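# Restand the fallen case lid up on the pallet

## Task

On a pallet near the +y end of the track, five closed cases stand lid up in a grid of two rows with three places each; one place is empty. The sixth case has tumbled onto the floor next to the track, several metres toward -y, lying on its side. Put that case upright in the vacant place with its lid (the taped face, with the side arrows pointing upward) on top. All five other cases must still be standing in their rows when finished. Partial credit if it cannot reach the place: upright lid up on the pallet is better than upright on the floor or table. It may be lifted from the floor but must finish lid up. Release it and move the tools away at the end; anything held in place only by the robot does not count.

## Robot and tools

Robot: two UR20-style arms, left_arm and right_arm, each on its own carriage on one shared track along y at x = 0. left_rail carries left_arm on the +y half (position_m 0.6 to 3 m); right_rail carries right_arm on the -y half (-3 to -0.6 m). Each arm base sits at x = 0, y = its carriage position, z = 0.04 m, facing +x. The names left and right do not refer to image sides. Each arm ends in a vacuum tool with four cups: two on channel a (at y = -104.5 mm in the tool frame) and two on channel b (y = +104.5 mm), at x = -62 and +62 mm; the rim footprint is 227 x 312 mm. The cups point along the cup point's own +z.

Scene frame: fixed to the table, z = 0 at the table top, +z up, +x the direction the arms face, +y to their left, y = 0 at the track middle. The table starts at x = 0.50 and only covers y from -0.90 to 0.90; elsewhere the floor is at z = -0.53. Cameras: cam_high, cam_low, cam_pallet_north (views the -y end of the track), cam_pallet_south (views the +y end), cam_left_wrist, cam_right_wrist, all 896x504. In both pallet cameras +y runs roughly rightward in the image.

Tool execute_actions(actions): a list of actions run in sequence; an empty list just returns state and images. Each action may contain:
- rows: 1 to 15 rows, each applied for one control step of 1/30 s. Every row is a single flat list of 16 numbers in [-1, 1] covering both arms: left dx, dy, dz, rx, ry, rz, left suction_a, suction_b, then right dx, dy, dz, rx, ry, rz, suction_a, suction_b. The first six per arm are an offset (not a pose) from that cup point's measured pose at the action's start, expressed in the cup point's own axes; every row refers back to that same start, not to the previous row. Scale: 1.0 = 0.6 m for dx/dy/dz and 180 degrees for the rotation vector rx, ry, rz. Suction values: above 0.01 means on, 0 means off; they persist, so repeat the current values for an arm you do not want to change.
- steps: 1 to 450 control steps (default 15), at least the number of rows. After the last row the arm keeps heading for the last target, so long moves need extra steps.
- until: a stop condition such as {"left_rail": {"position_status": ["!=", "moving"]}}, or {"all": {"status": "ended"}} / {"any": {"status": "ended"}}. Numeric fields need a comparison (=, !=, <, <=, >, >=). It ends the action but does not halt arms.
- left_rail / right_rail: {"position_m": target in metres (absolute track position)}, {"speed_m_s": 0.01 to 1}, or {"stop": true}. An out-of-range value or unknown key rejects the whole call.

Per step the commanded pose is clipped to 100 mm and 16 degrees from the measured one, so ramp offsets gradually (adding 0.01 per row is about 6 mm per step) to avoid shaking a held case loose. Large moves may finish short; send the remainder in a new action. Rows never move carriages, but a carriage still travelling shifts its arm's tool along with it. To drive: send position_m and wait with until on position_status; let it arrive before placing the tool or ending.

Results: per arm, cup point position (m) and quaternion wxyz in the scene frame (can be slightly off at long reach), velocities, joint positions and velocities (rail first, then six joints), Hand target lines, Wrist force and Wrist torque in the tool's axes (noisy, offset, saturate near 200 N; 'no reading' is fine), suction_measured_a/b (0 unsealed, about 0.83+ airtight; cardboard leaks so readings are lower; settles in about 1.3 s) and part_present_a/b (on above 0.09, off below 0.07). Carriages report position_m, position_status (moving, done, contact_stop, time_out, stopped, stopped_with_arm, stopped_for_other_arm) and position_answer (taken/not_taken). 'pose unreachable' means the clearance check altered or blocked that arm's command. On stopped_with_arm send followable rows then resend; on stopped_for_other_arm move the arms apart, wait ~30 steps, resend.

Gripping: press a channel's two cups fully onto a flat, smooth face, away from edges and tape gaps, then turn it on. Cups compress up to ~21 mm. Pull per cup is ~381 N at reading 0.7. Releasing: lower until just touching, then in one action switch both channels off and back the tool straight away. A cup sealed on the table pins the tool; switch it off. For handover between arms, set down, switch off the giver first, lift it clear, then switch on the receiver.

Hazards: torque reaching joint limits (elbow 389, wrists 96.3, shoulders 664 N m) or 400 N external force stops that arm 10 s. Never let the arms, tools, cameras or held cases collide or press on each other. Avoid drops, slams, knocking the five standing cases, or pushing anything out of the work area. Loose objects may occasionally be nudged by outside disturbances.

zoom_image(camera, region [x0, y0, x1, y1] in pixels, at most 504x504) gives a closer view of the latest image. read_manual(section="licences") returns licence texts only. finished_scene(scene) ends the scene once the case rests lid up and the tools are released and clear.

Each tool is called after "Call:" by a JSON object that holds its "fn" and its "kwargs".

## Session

Call:
{"fn": "execute_actions", "kwargs": {"actions": []}}

Scene clock: 0.00 s.
left_arm: end_effector_position=(+0.8493, +2.5764, +0.4396) suction_measured_a=0.00 part_present_a=0 suction_measured_b=0.00 part_present_b=0 end_effector_quat_wxyz=(-0.001, +0.001, +1.000, -0.001) end_effector_velocity=(+0.000, -0.000, -0.000) end_effector_angular_velocity=(+0.000, +0.000, -0.000) | right_arm: end_effector_position=(+0.8498, -2.4214, +0.4400) suction_measured_a=0.00 part_present_a=0 suction_measured_b=0.00 part_present_b=0 end_effector_quat_wxyz=(+0.000, -0.001, +1.000, +0.000) end_effector_velocity=(-0.000, +0.000, +0.000) end_effector_angular_velocity=(-0.000, -0.000, +0.000)
Joint positions: left_arm=[ 2.578 -0.24  -1.498  2.092 -2.164 -1.572  1.333] | right_arm=[-2.422 -0.238 -1.498  2.092 -2.165 -1.57   1.332]
Joint velocities: left_arm=[ 0. -0.  0. -0. -0. -0. -0.] | right_arm=[ 0.  0. -0. -0.  0.  0. -0.]
Wrist force (N, on the end effector, along its own x y z axes, offset not removed): no reading
Wrist torque (N m, same axes, about the end effector's origin, offset not removed): no reading
Hand target (left_arm): +0.849, +2.576, +0.440; -0.001, +0.001, +1.000, -0.001
Hand target (right_arm): +0.850, -2.421, +0.440; +0.000, -0.001, +1.000, +0.000
left_rail: position_m=2.578 position_m_goal=2.578 speed_m_s=1.00 position_status=done position_answer=taken refusals=0
right_rail: position_m=-2.422 position_m_goal=-2.422 speed_m_s=1.00 position_status=done position_answer=taken refusals=0

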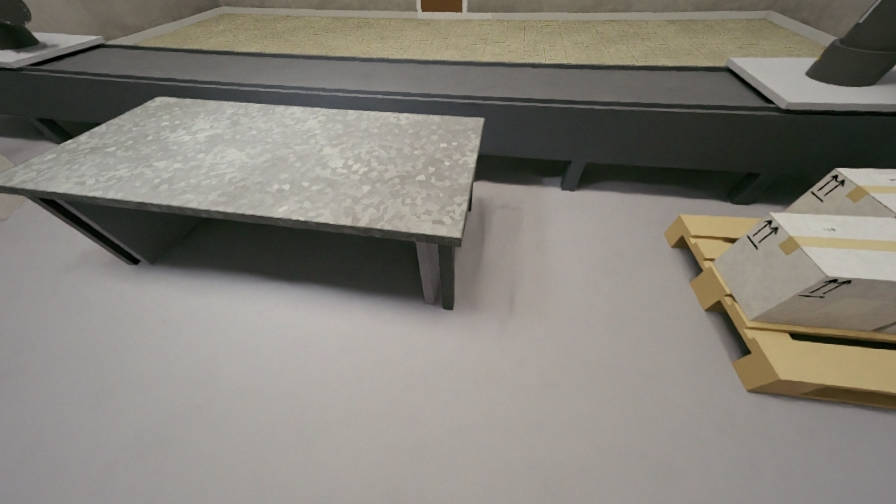

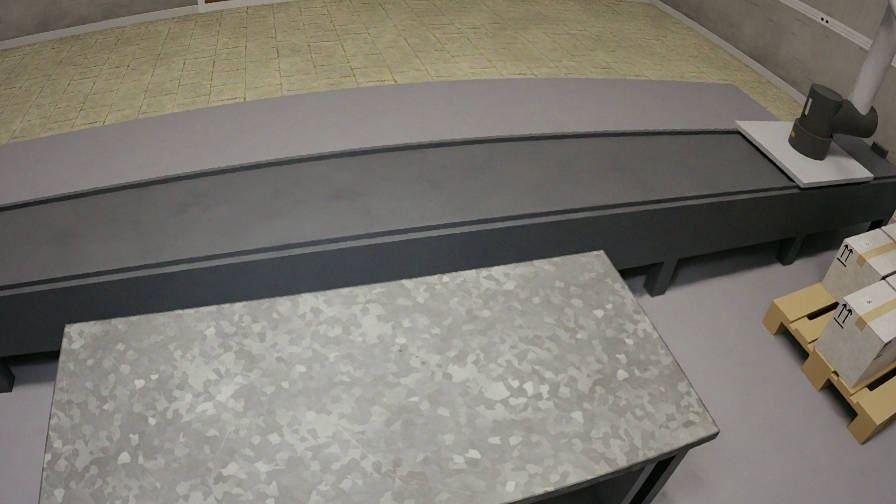

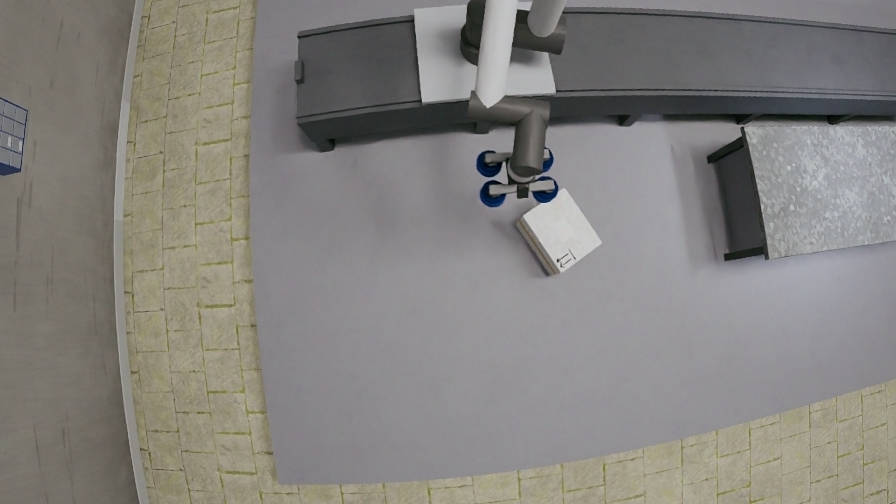

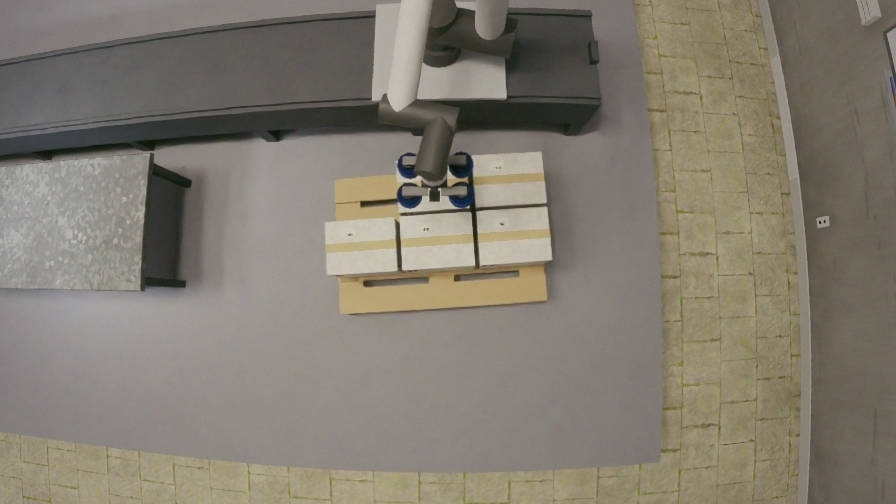

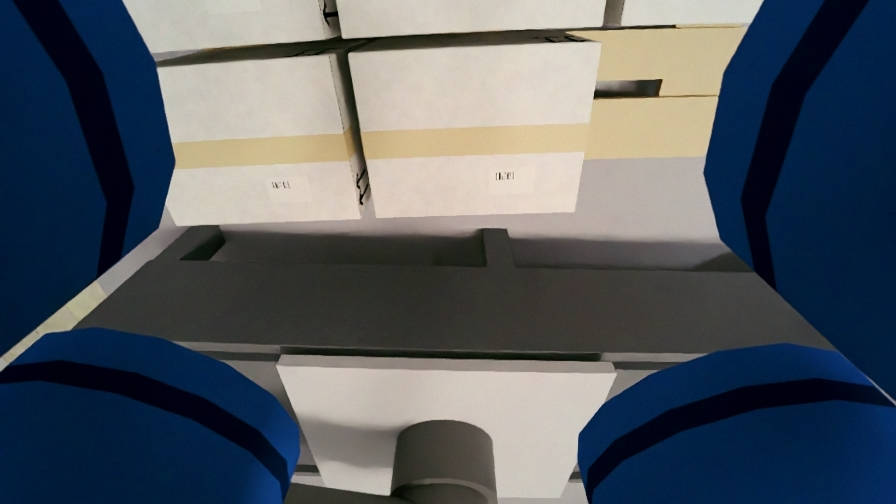

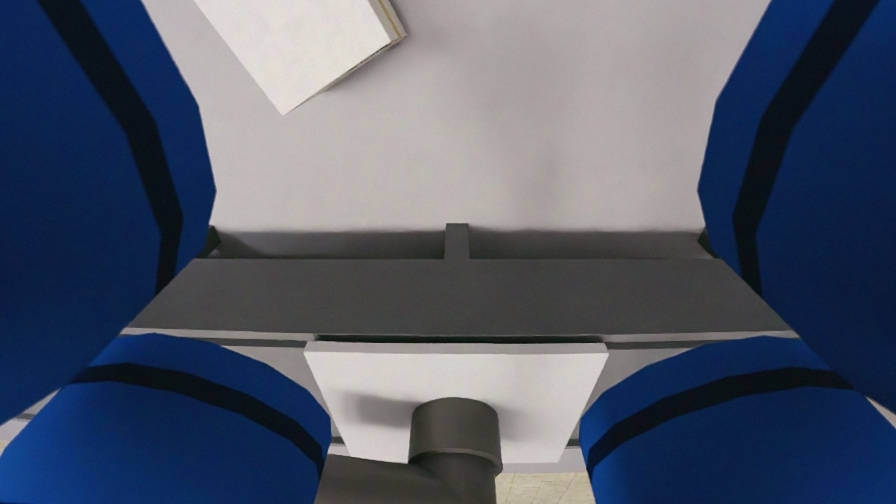

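Call:
{"fn": "execute_actions", "kwargs": {"actions": [{"left_rail":{"position_m":2.0},"right_rail":{"position_m":-2.083},"rows":[
[0.003,0.005,0.006,0,0,0,0,0, -0.004,0,0.01,0,0,-0.005,0,0],
[0.01,0.014,0.019,0,0,-0.001,0,0, -0.011,0,0.03,0,0,-0.015,0,0],
[0.02,0.028,0.038,0,0,-0.002,0,0, -0.022,0,0.06,0,0,-0.03,0,0],
[0.033,0.047,0.063,0,0,-0.004,0,0, -0.037,0,0.10,0,0,-0.05,0,0],
[0.05,0.07,0.094,0,0,-0.006,0,0, -0.055,0,0.15,0,0,-0.075,0,0],
[0.067,0.093,0.125,0,0,-0.008,0,0, -0.075,0,0.20,0,0,-0.105,0,0],
[0.084,0.117,0.157,0,0,-0.01,0,0, -0.097,0,0.26,0,0,-0.14,0,0],
[0.10,0.14,0.188,0,0,-0.012,0,0, -0.12,0,0.32,0,0,-0.18,0,0],
[0.117,0.163,0.219,0,0,-0.014,0,0, -0.145,0,0.39,0,0,-0.23,0,0],
[0.134,0.186,0.25,0,0,-0.016,0,0, -0.18,0,0.48,0,0,-0.3,0,0],
[0.15,0.21,0.282,0,0,-0.018,0,0, -0.21,0,0.57,0,0,-0.4,0,0],
[0.167,0.233,0.313,0,0,-0.02,0,0, -0.242,0,0.65,0,0,-0.659,0,0]
],"steps":58}]}}

Scene clock: 4.23 s.
left_arm: end_effector_position=(+0.7493, +2.1382, +0.2519) suction_measured_a=0.00 part_present_a=0 suction_measured_b=0.00 part_present_b=0 end_effector_quat_wxyz=(-0.001, -0.030, +1.000, -0.001) end_effector_velocity=(-0.000, -0.000, -0.000) end_effector_angular_velocity=(-0.000, +0.000, -0.000) | right_arm: end_effector_position=(+0.9950, -2.0819, +0.0501) suction_measured_a=0.00 part_present_a=0 suction_measured_b=0.00 part_present_b=0 end_effector_quat_wxyz=(+0.002, +0.852, -0.524, +0.001) end_effector_velocity=(-0.000, -0.000, -0.000) end_effector_angular_velocity=(+0.032, -0.008, +0.242)
Joint positions: left_arm=[ 2.    -0.084 -1.404  2.338 -2.504 -1.572  1.427] | right_arm=[-2.083 -0.201 -0.972  2.074 -2.673 -1.575 -0.67 ]
Joint velocities: left_arm=[ 0. -0.  0.  0. -0. -0.  0.] | right_arm=[ 0.    -0.01  -0.001  0.004 -0.006  0.033 -0.252]
Wrist force (N, on the end effector, along its own x y z axes, offset not removed): left_arm=[2.7 -3.0 6.2] | right_arm=[2.6 -1.0 -0.4]
Wrist torque (N m, same axes, about the end effector's origin, offset not removed): left_arm=[-0.07 -0.80 0.72] | right_arm=[0.15 -0.68 0.36]
Hand target (left_arm): +0.749, +2.138, +0.252; -0.001, -0.030, +1.000, -0.001
Hand target (right_arm): +0.995, -2.082, +0.050; -0.000, +0.860, -0.510, +0.000
Off the commanded pose (left_arm): 0.000 m, 0 deg.
Off the commanded pose (right_arm): 0.000 m, 2 deg.
left_rail: position_m=2.000 position_m_goal=2.000 speed_m_s=1.00 position_status=done position_answer=taken refusals=0
right_rail: position_m=-2.083 position_m_goal=-2.083 speed_m_s=1.00 position_status=done position_answer=taken refusals=0

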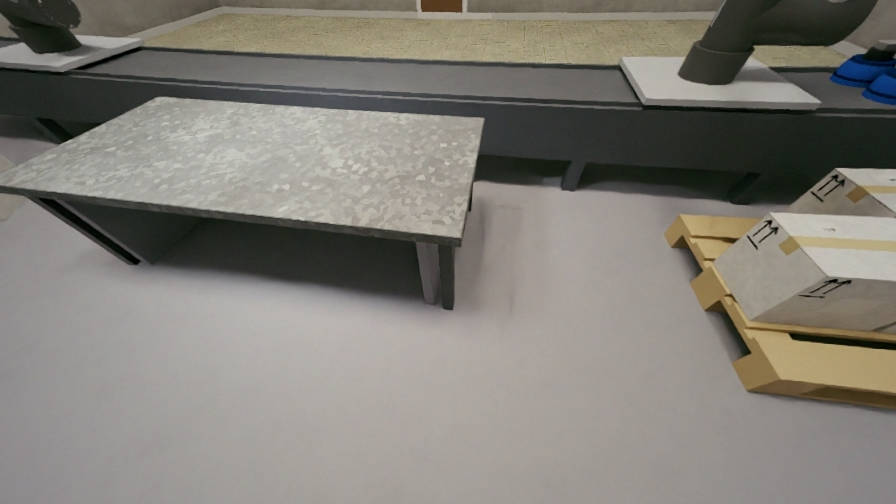

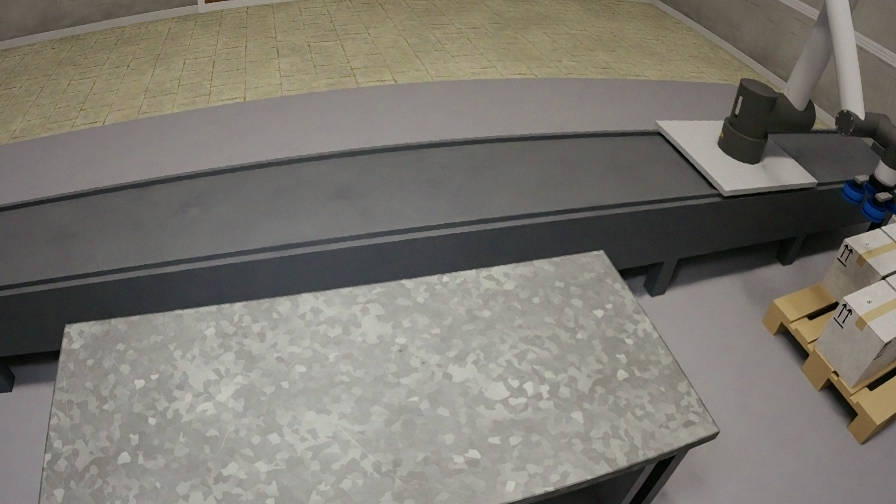

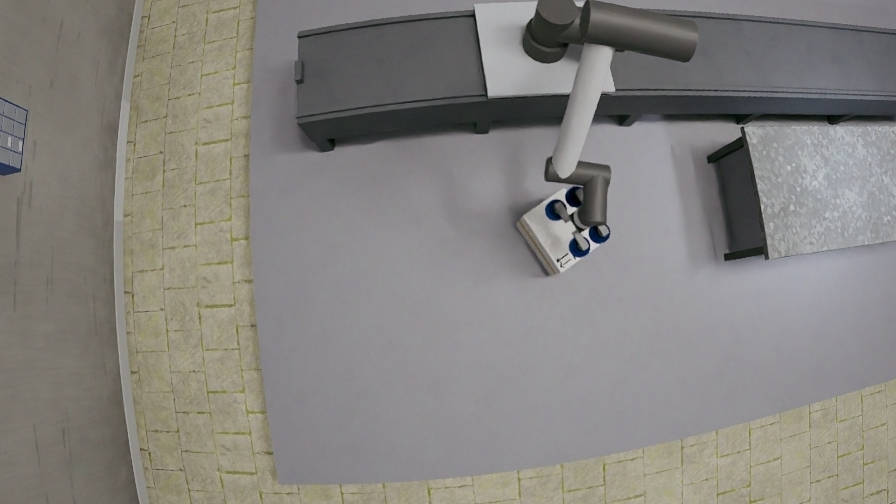

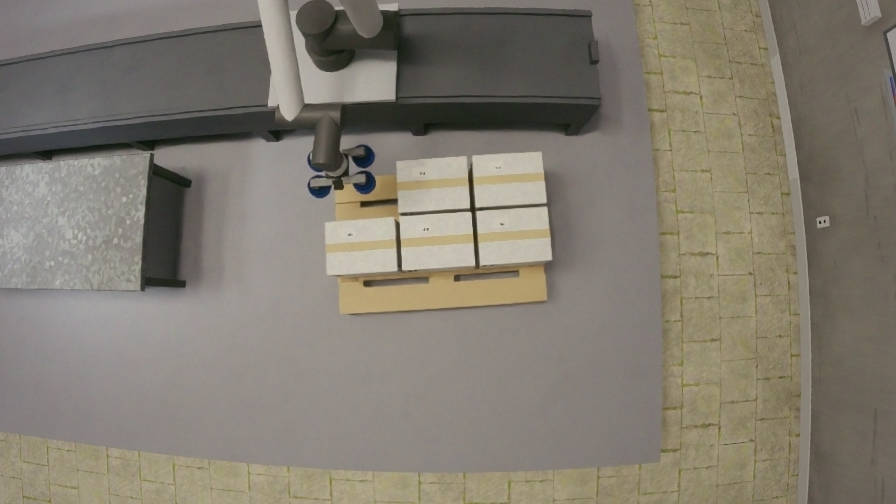

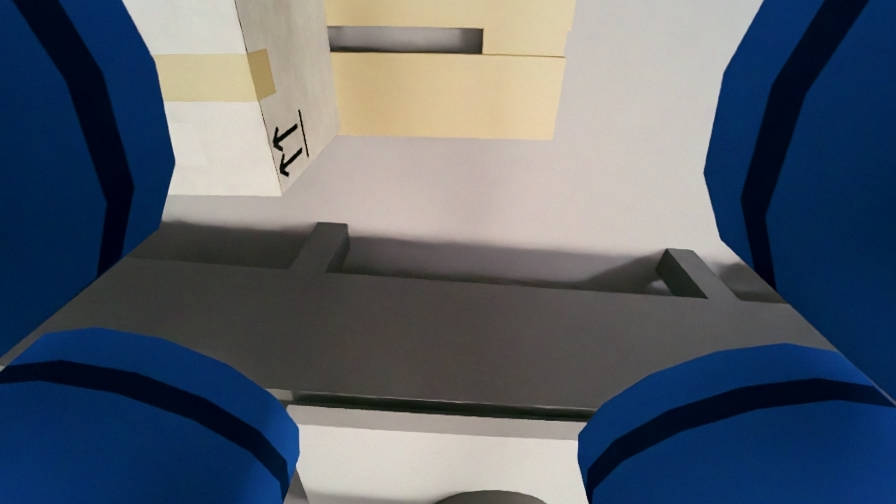

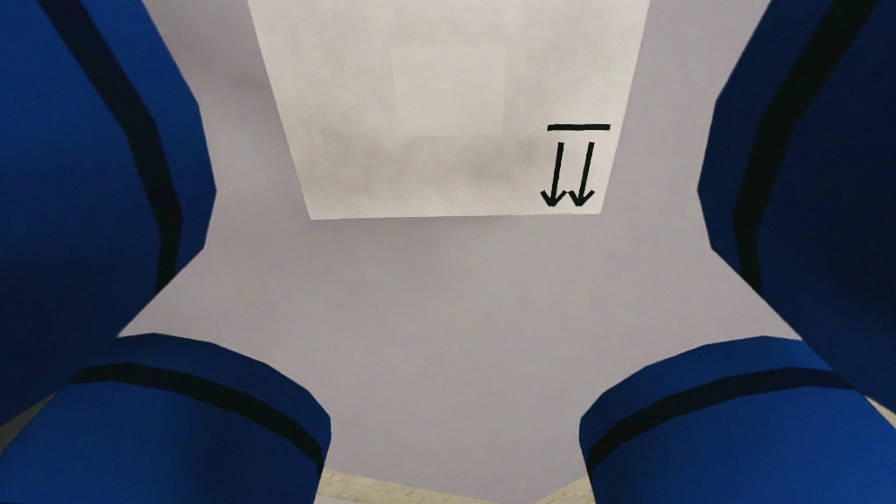

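Call:
{"fn": "execute_actions", "kwargs": {"actions": []}}

Scene clock: 4.43 s.
left_arm: end_effector_position=(+0.7493, +2.1382, +0.2519) suction_measured_a=0.00 part_present_a=0 suction_measured_b=0.00 part_present_b=0 end_effector_quat_wxyz=(-0.001, -0.030, +1.000, -0.001) end_effector_velocity=(+0.000, -0.000, -0.000) end_effector_angular_velocity=(-0.000, +0.000, -0.000) | right_arm: end_effector_position=(+0.9950, -2.0819, +0.0501) suction_measured_a=0.00 part_present_a=0 suction_measured_b=0.00 part_present_b=0 end_effector_quat_wxyz=(+0.000, +0.858, -0.513, +0.000) end_effector_velocity=(+0.000, -0.000, +0.000) end_effector_angular_velocity=(+0.007, -0.002, +0.051)
Joint positions: left_arm=[ 2.    -0.084 -1.404  2.338 -2.504 -1.572  1.427] | right_arm=[-2.083 -0.202 -0.972  2.074 -2.673 -1.572 -0.696]
Joint velocities: left_arm=[ 0.  0.  0.  0. -0. -0.  0.] | right_arm=[ 0.    -0.002 -0.     0.001 -0.001  0.007 -0.053]
Wrist force (N, on the end effector, along its own x y z axes, offset not removed): left_arm=[1.2 -1.7 6.7] | right_arm=[1.8 -0.7 -2.8]
Wrist torque (N m, same axes, about the end effector's origin, offset not removed): left_arm=[0.10 -0.56 0.65] | right_arm=[0.17 -0.60 0.26]
Hand target (left_arm): +0.749, +2.138, +0.252; -0.001, -0.030, +1.000, -0.001
Hand target (right_arm): +0.995, -2.082, +0.050; -0.000, +0.860, -0.510, +0.000
Off the commanded pose (left_arm): 0.000 m, 0 deg.
Off the commanded pose (right_arm): 0.000 m, 0 deg.
left_rail: position_m=2.000 position_m_goal=2.000 speed_m_s=1.00 position_status=done position_answer=taken refusals=0
right_rail: position_m=-2.083 position_m_goal=-2.083 speed_m_s=1.00 position_status=done position_answer=taken refusals=0

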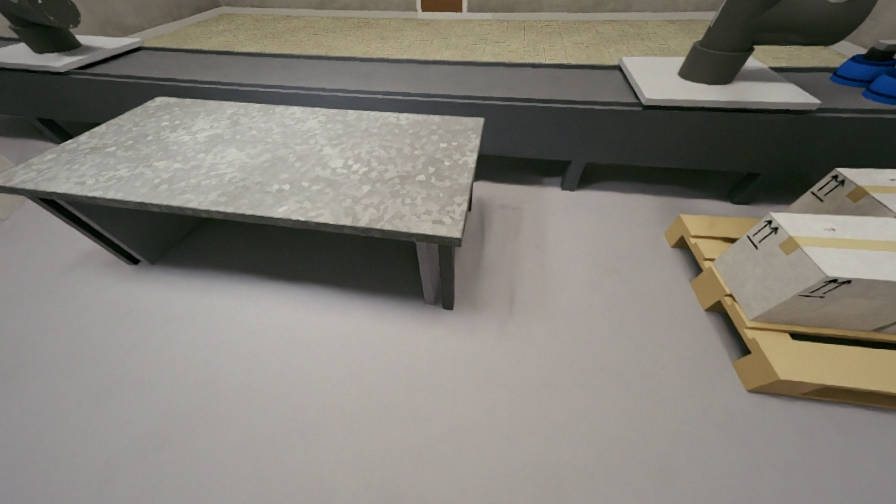

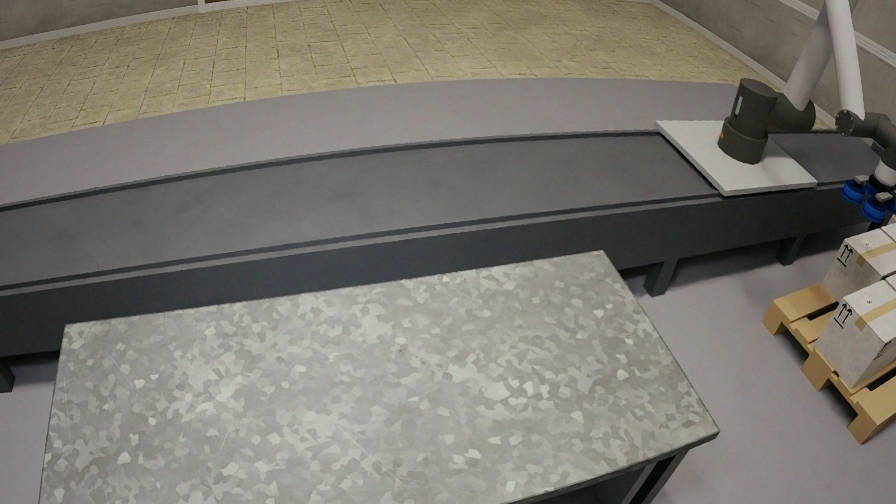

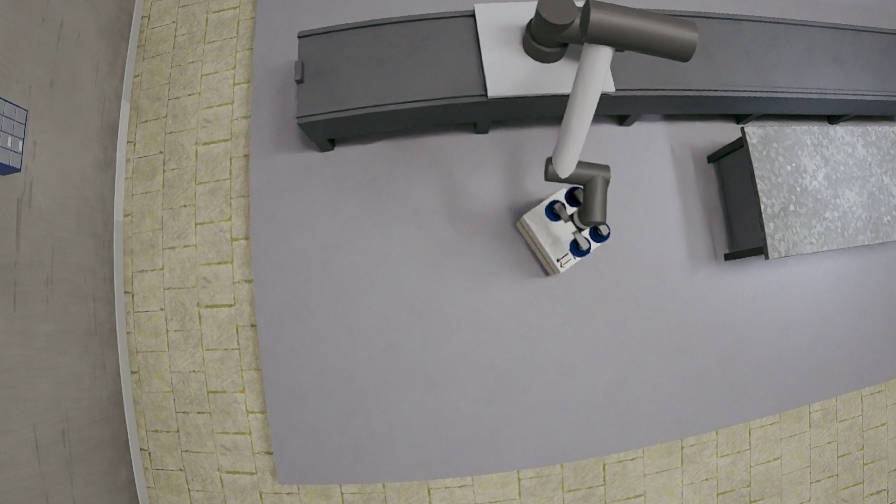

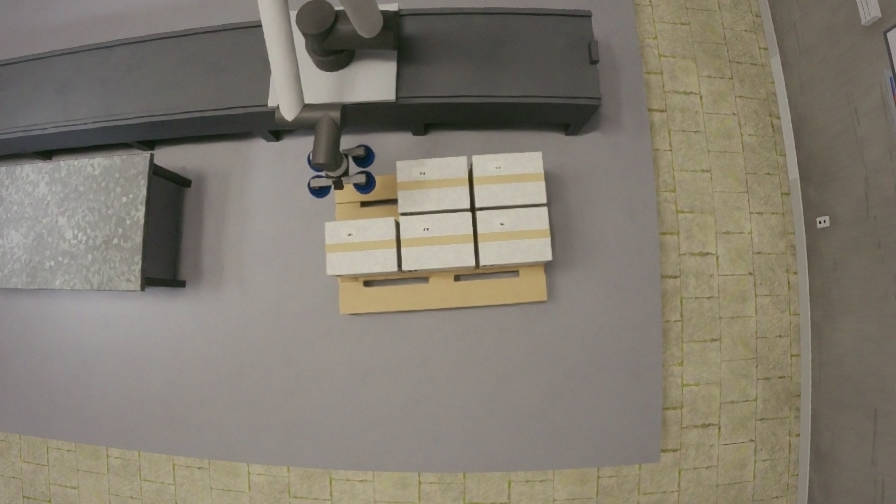

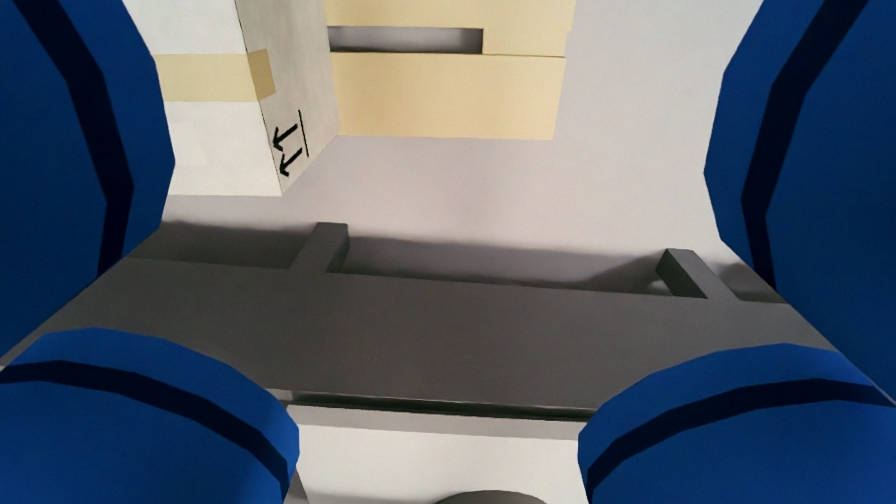

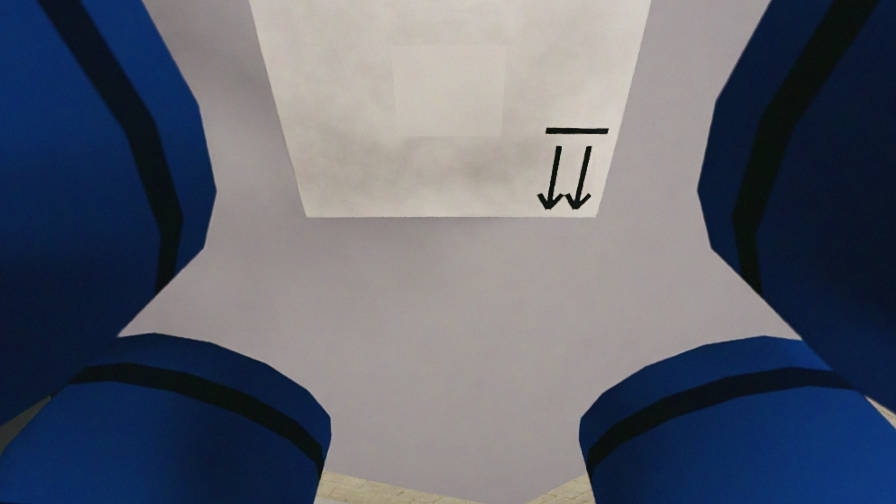

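Call:
{"fn": "execute_actions", "kwargs": {"actions": []}}

Scene clock: 6.07 s.
left_arm: end_effector_position=(+0.7493, +2.1382, +0.2519) suction_measured_a=0.00 part_present_a=0 suction_measured_b=0.00 part_present_b=0 end_effector_quat_wxyz=(-0.001, -0.030, +1.000, -0.001) end_effector_velocity=(-0.000, +0.000, +0.000) end_effector_angular_velocity=(+0.000, -0.000, +0.000) | right_arm: end_effector_position=(+0.9950, -2.0819, +0.0502) suction_measured_a=0.00 part_present_a=0 suction_measured_b=0.00 part_present_b=0 end_effector_quat_wxyz=(-0.000, +0.860, -0.510, +0.000) end_effector_velocity=(+0.000, -0.000, +0.000) end_effector_angular_velocity=(-0.000, -0.000, +0.000)
Joint positions: left_arm=[ 2.    -0.084 -1.404  2.338 -2.504 -1.572  1.427] | right_arm=[-2.083 -0.203 -0.972  2.074 -2.673 -1.571 -0.703]
Joint velocities: left_arm=[ 0.  0. -0.  0. -0.  0. -0.] | right_arm=[ 0. -0. -0.  0. -0.  0. -0.]
Wrist force (N, on the end effector, along its own x y z axes, offset not removed): left_arm=[2.0 -1.4 7.7] | right_arm=[3.5 0.1 -0.2]
Wrist torque (N m, same axes, about the end effector's origin, offset not removed): left_arm=[0.03 -0.60 0.68] | right_arm=[0.33 -0.83 0.32]
Hand target (left_arm): +0.749, +2.138, +0.252; -0.001, -0.030, +1.000, -0.001
Hand target (right_arm): +0.995, -2.082, +0.050; -0.000, +0.860, -0.510, +0.000
Off the commanded pose (left_arm): 0.000 m, 0 deg.
Off the commanded pose (right_arm): 0.000 m, 0 deg.
left_rail: position_m=2.000 position_m_goal=2.000 speed_m_s=1.00 position_status=done position_answer=taken refusals=0
right_rail: position_m=-2.083 position_m_goal=-2.083 speed_m_s=1.00 position_status=done position_answer=taken refusals=0

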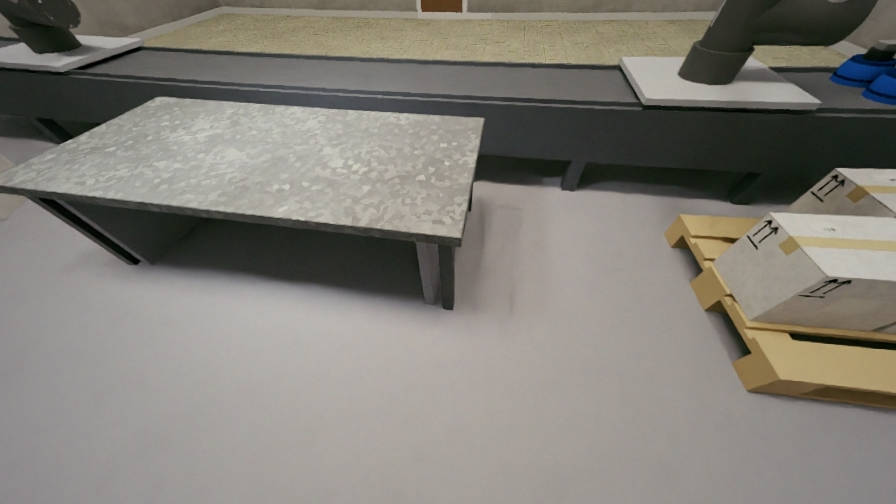

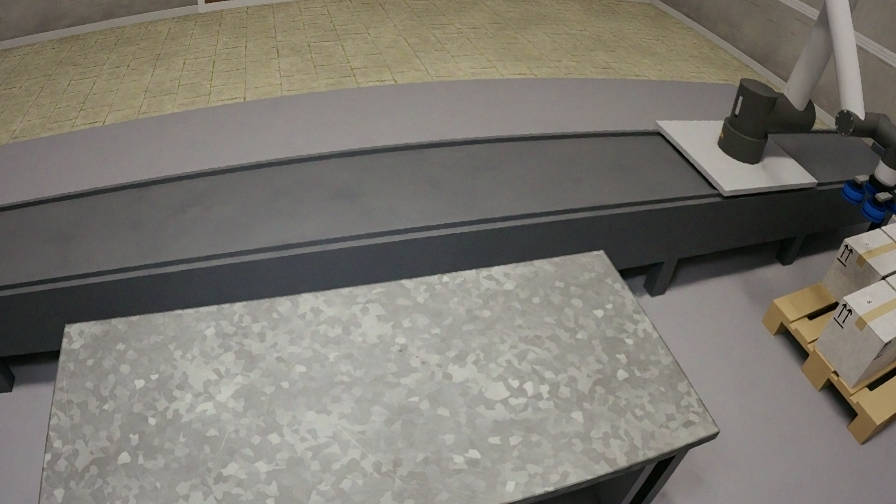

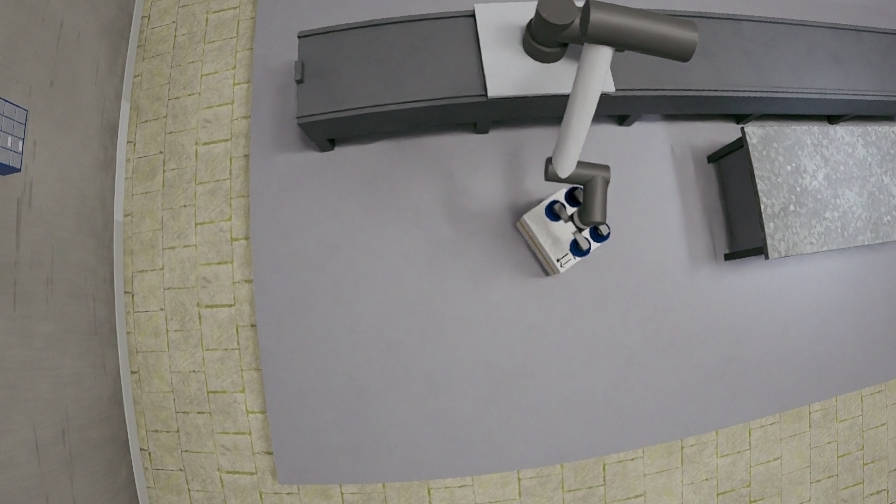

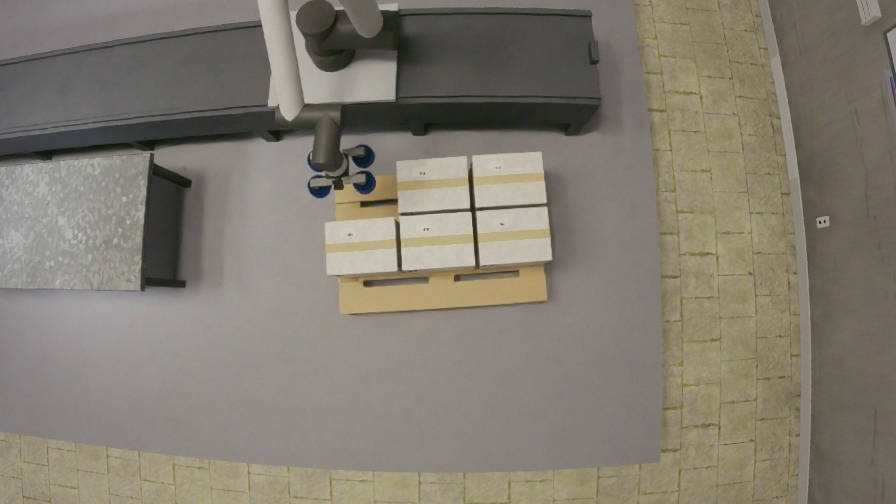

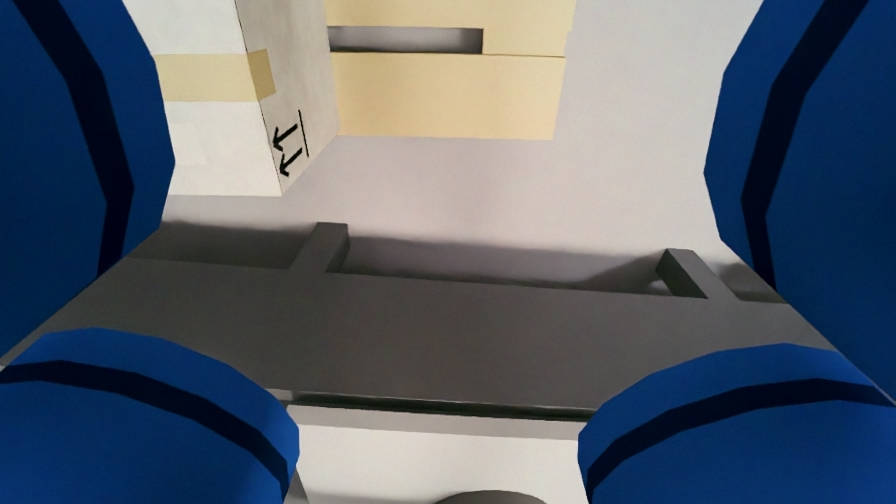

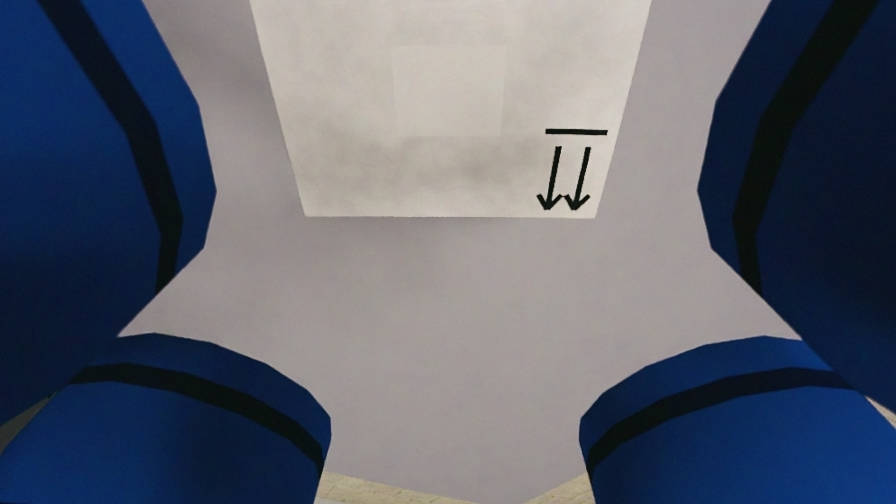

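Call:
{"fn": "execute_actions", "kwargs": {"actions": [{"rows":[
[-0.005,-0.03,-0.03,0,0,0.002,0,0, 0,0.001,0.02,0,0,0,0,0],
[-0.01,-0.08,-0.07,0,0,0.004,0,0, 0,0.002,0.05,0,0,-0.001,0,0],
[-0.015,-0.14,-0.12,0,0,0.006,0,0, 0,0.003,0.09,0,0,-0.001,0,0],
[-0.02,-0.22,-0.18,0,0,0.008,0,0, 0,0.004,0.14,0,0,-0.002,0,0],
[-0.02,-0.3,-0.24,0,0,0.01,0,0, 0,0.005,0.19,0,0,-0.002,0,0],
[-0.02,-0.4,-0.32,0,0,0.013,0,0, 0,0.005,0.25,0,0,-0.003,0,0],
[-0.02,-0.5,-0.4,0,0,0.016,0,0, 0,0.005,0.31,0,0,-0.003,0,0],
[-0.02,-0.65,-0.52,0,0,0.018,0,0, 0,0.005,0.38,0,0,-0.003,0,0],
[-0.02,-0.8,-0.64,0,0,0.02,0,0, 0,0.005,0.45,0,0,-0.003,0,0]
],"steps":28,"left_rail":{"position_m":1.2}}]}}

Scene clock: 7.70 s.
left_arm: end_effector_position=(+0.7784, +1.1830, +0.5092) suction_measured_a=0.00 part_present_a=0 suction_measured_b=0.00 part_present_b=0 end_effector_quat_wxyz=(+0.003, +0.003, +1.000, -0.003) end_effector_velocity=(+0.018, -1.175, +0.298) end_effector_angular_velocity=(-0.002, +0.004, -0.005) | right_arm: end_effector_position=(+0.9914, -2.0835, -0.2157) suction_measured_a=0.00 part_present_a=0 suction_measured_b=0.00 part_present_b=0 end_effector_quat_wxyz=(-0.000, +0.863, -0.506, +0.000) end_effector_velocity=(+0.009, -0.000, -0.031) end_effector_angular_velocity=(-0.001, -0.005, +0.000)
Joint positions: left_arm=[ 1.358 -0.474 -1.609  2.097 -2.066 -1.574  1.103] | right_arm=[-2.083 -0.205 -0.64   2.045 -2.976 -1.571 -0.714]
Joint velocities: left_arm=[-0.801 -0.42  -0.065 -0.402  0.468  0.    -0.414] | right_arm=[ 0.     0.001  0.042 -0.022 -0.024  0.     0.001]
Wrist force (N, on the end effector, along its own x y z axes, offset not removed): left_arm=[1.8 -8.4 6.2] | right_arm=[5.0 2.4 2.3]
Wrist torque (N m, same axes, about the end effector's origin, offset not removed): left_arm=[-0.64 -0.75 0.65] | right_arm=[0.56 -1.02 0.33]
Hand target (left_arm): +0.779, +1.086, +0.559; +0.002, +0.003, +1.000, -0.003
Hand target (right_arm): +0.992, -2.084, -0.220; -0.000, +0.862, -0.506, +0.000
Off the commanded pose (left_arm): 0.209 m, 1 deg; position clipped at the last step of the last action.
Off the commanded pose (right_arm): 0.004 m, 0 deg.
left_rail: position_m=1.358 position_m_goal=1.200 speed_m_s=1.00 position_status=moving position_answer=taken refusals=0
right_rail: position_m=-2.083 position_m_goal=-2.083 speed_m_s=1.00 position_status=done position_answer=taken refusals=0

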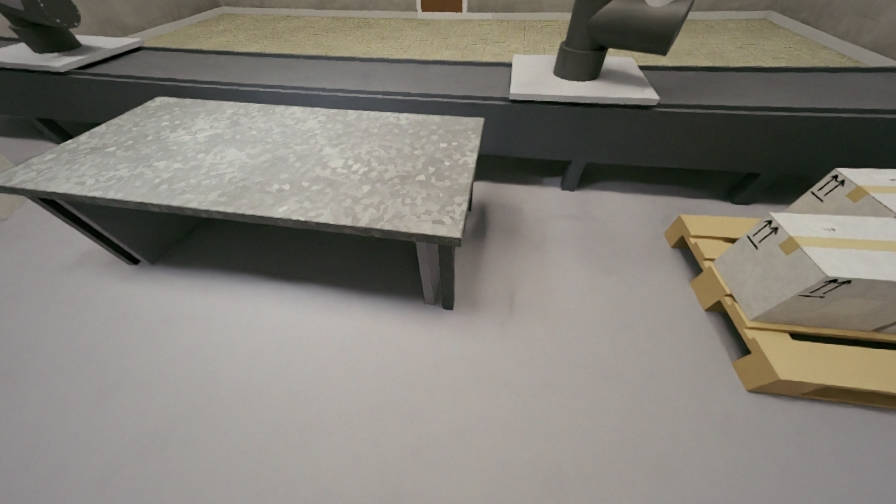

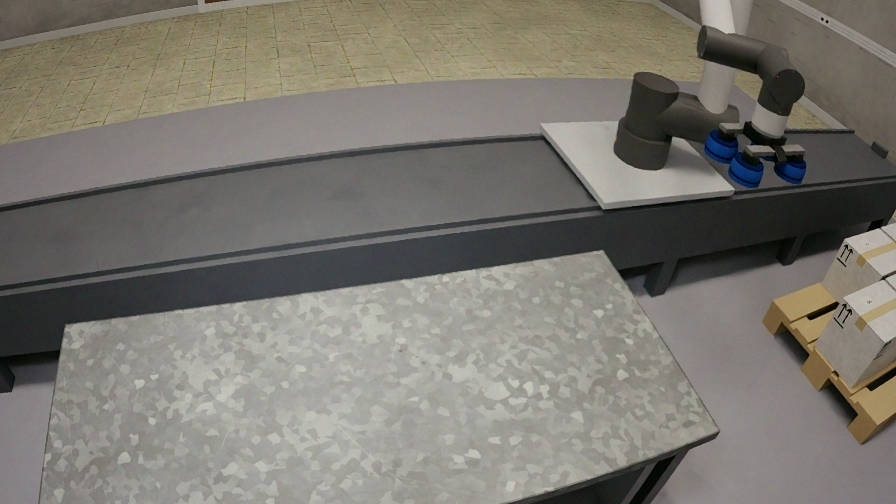

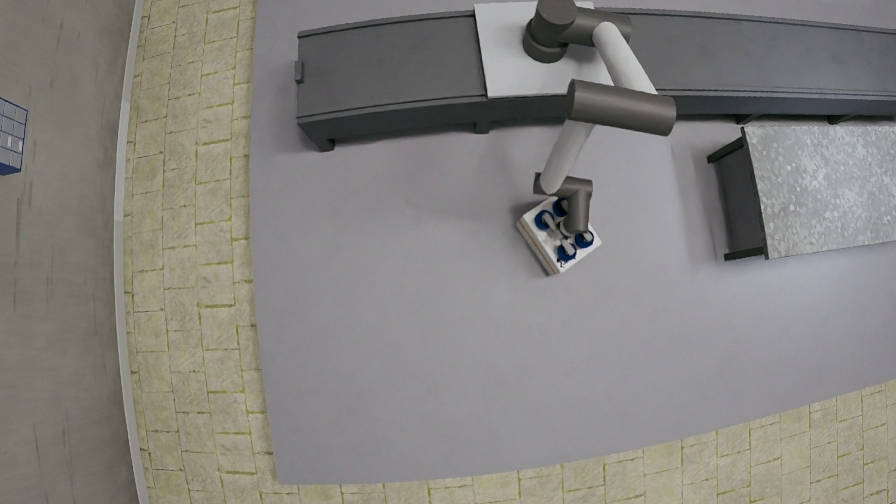

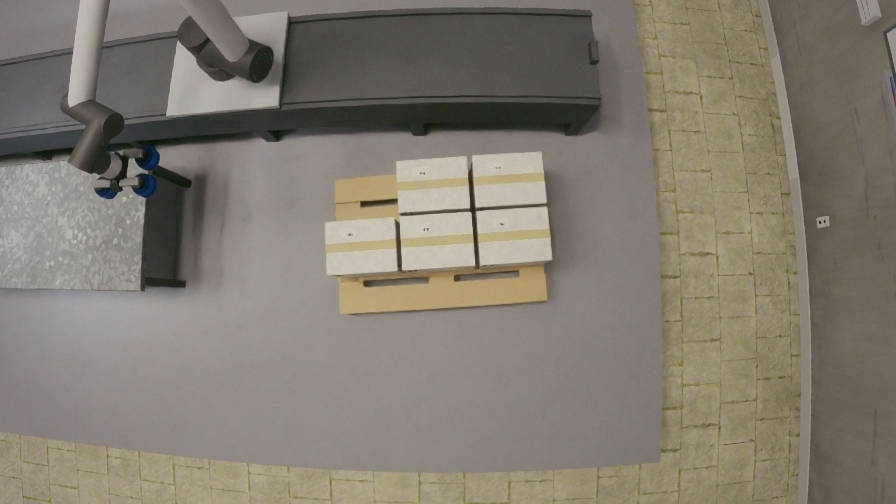

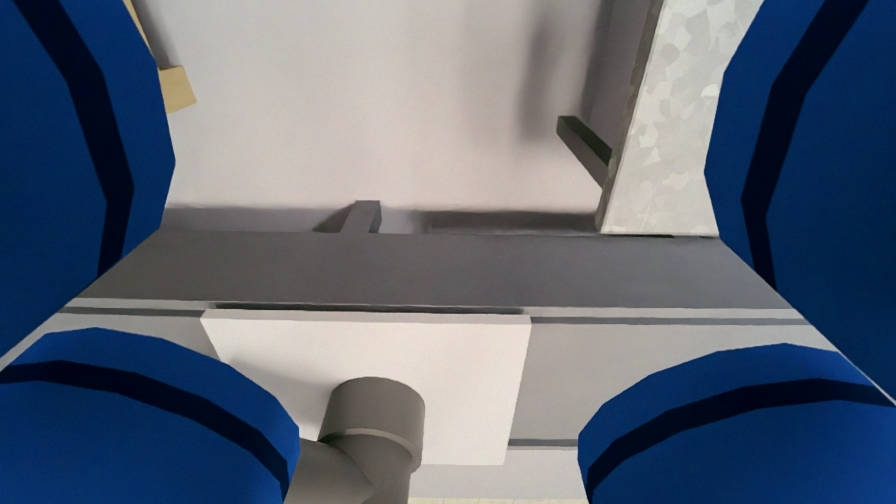

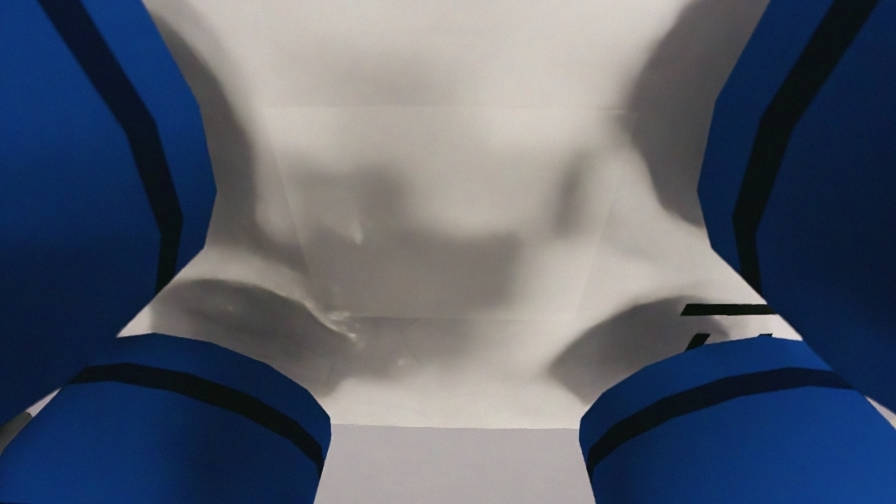

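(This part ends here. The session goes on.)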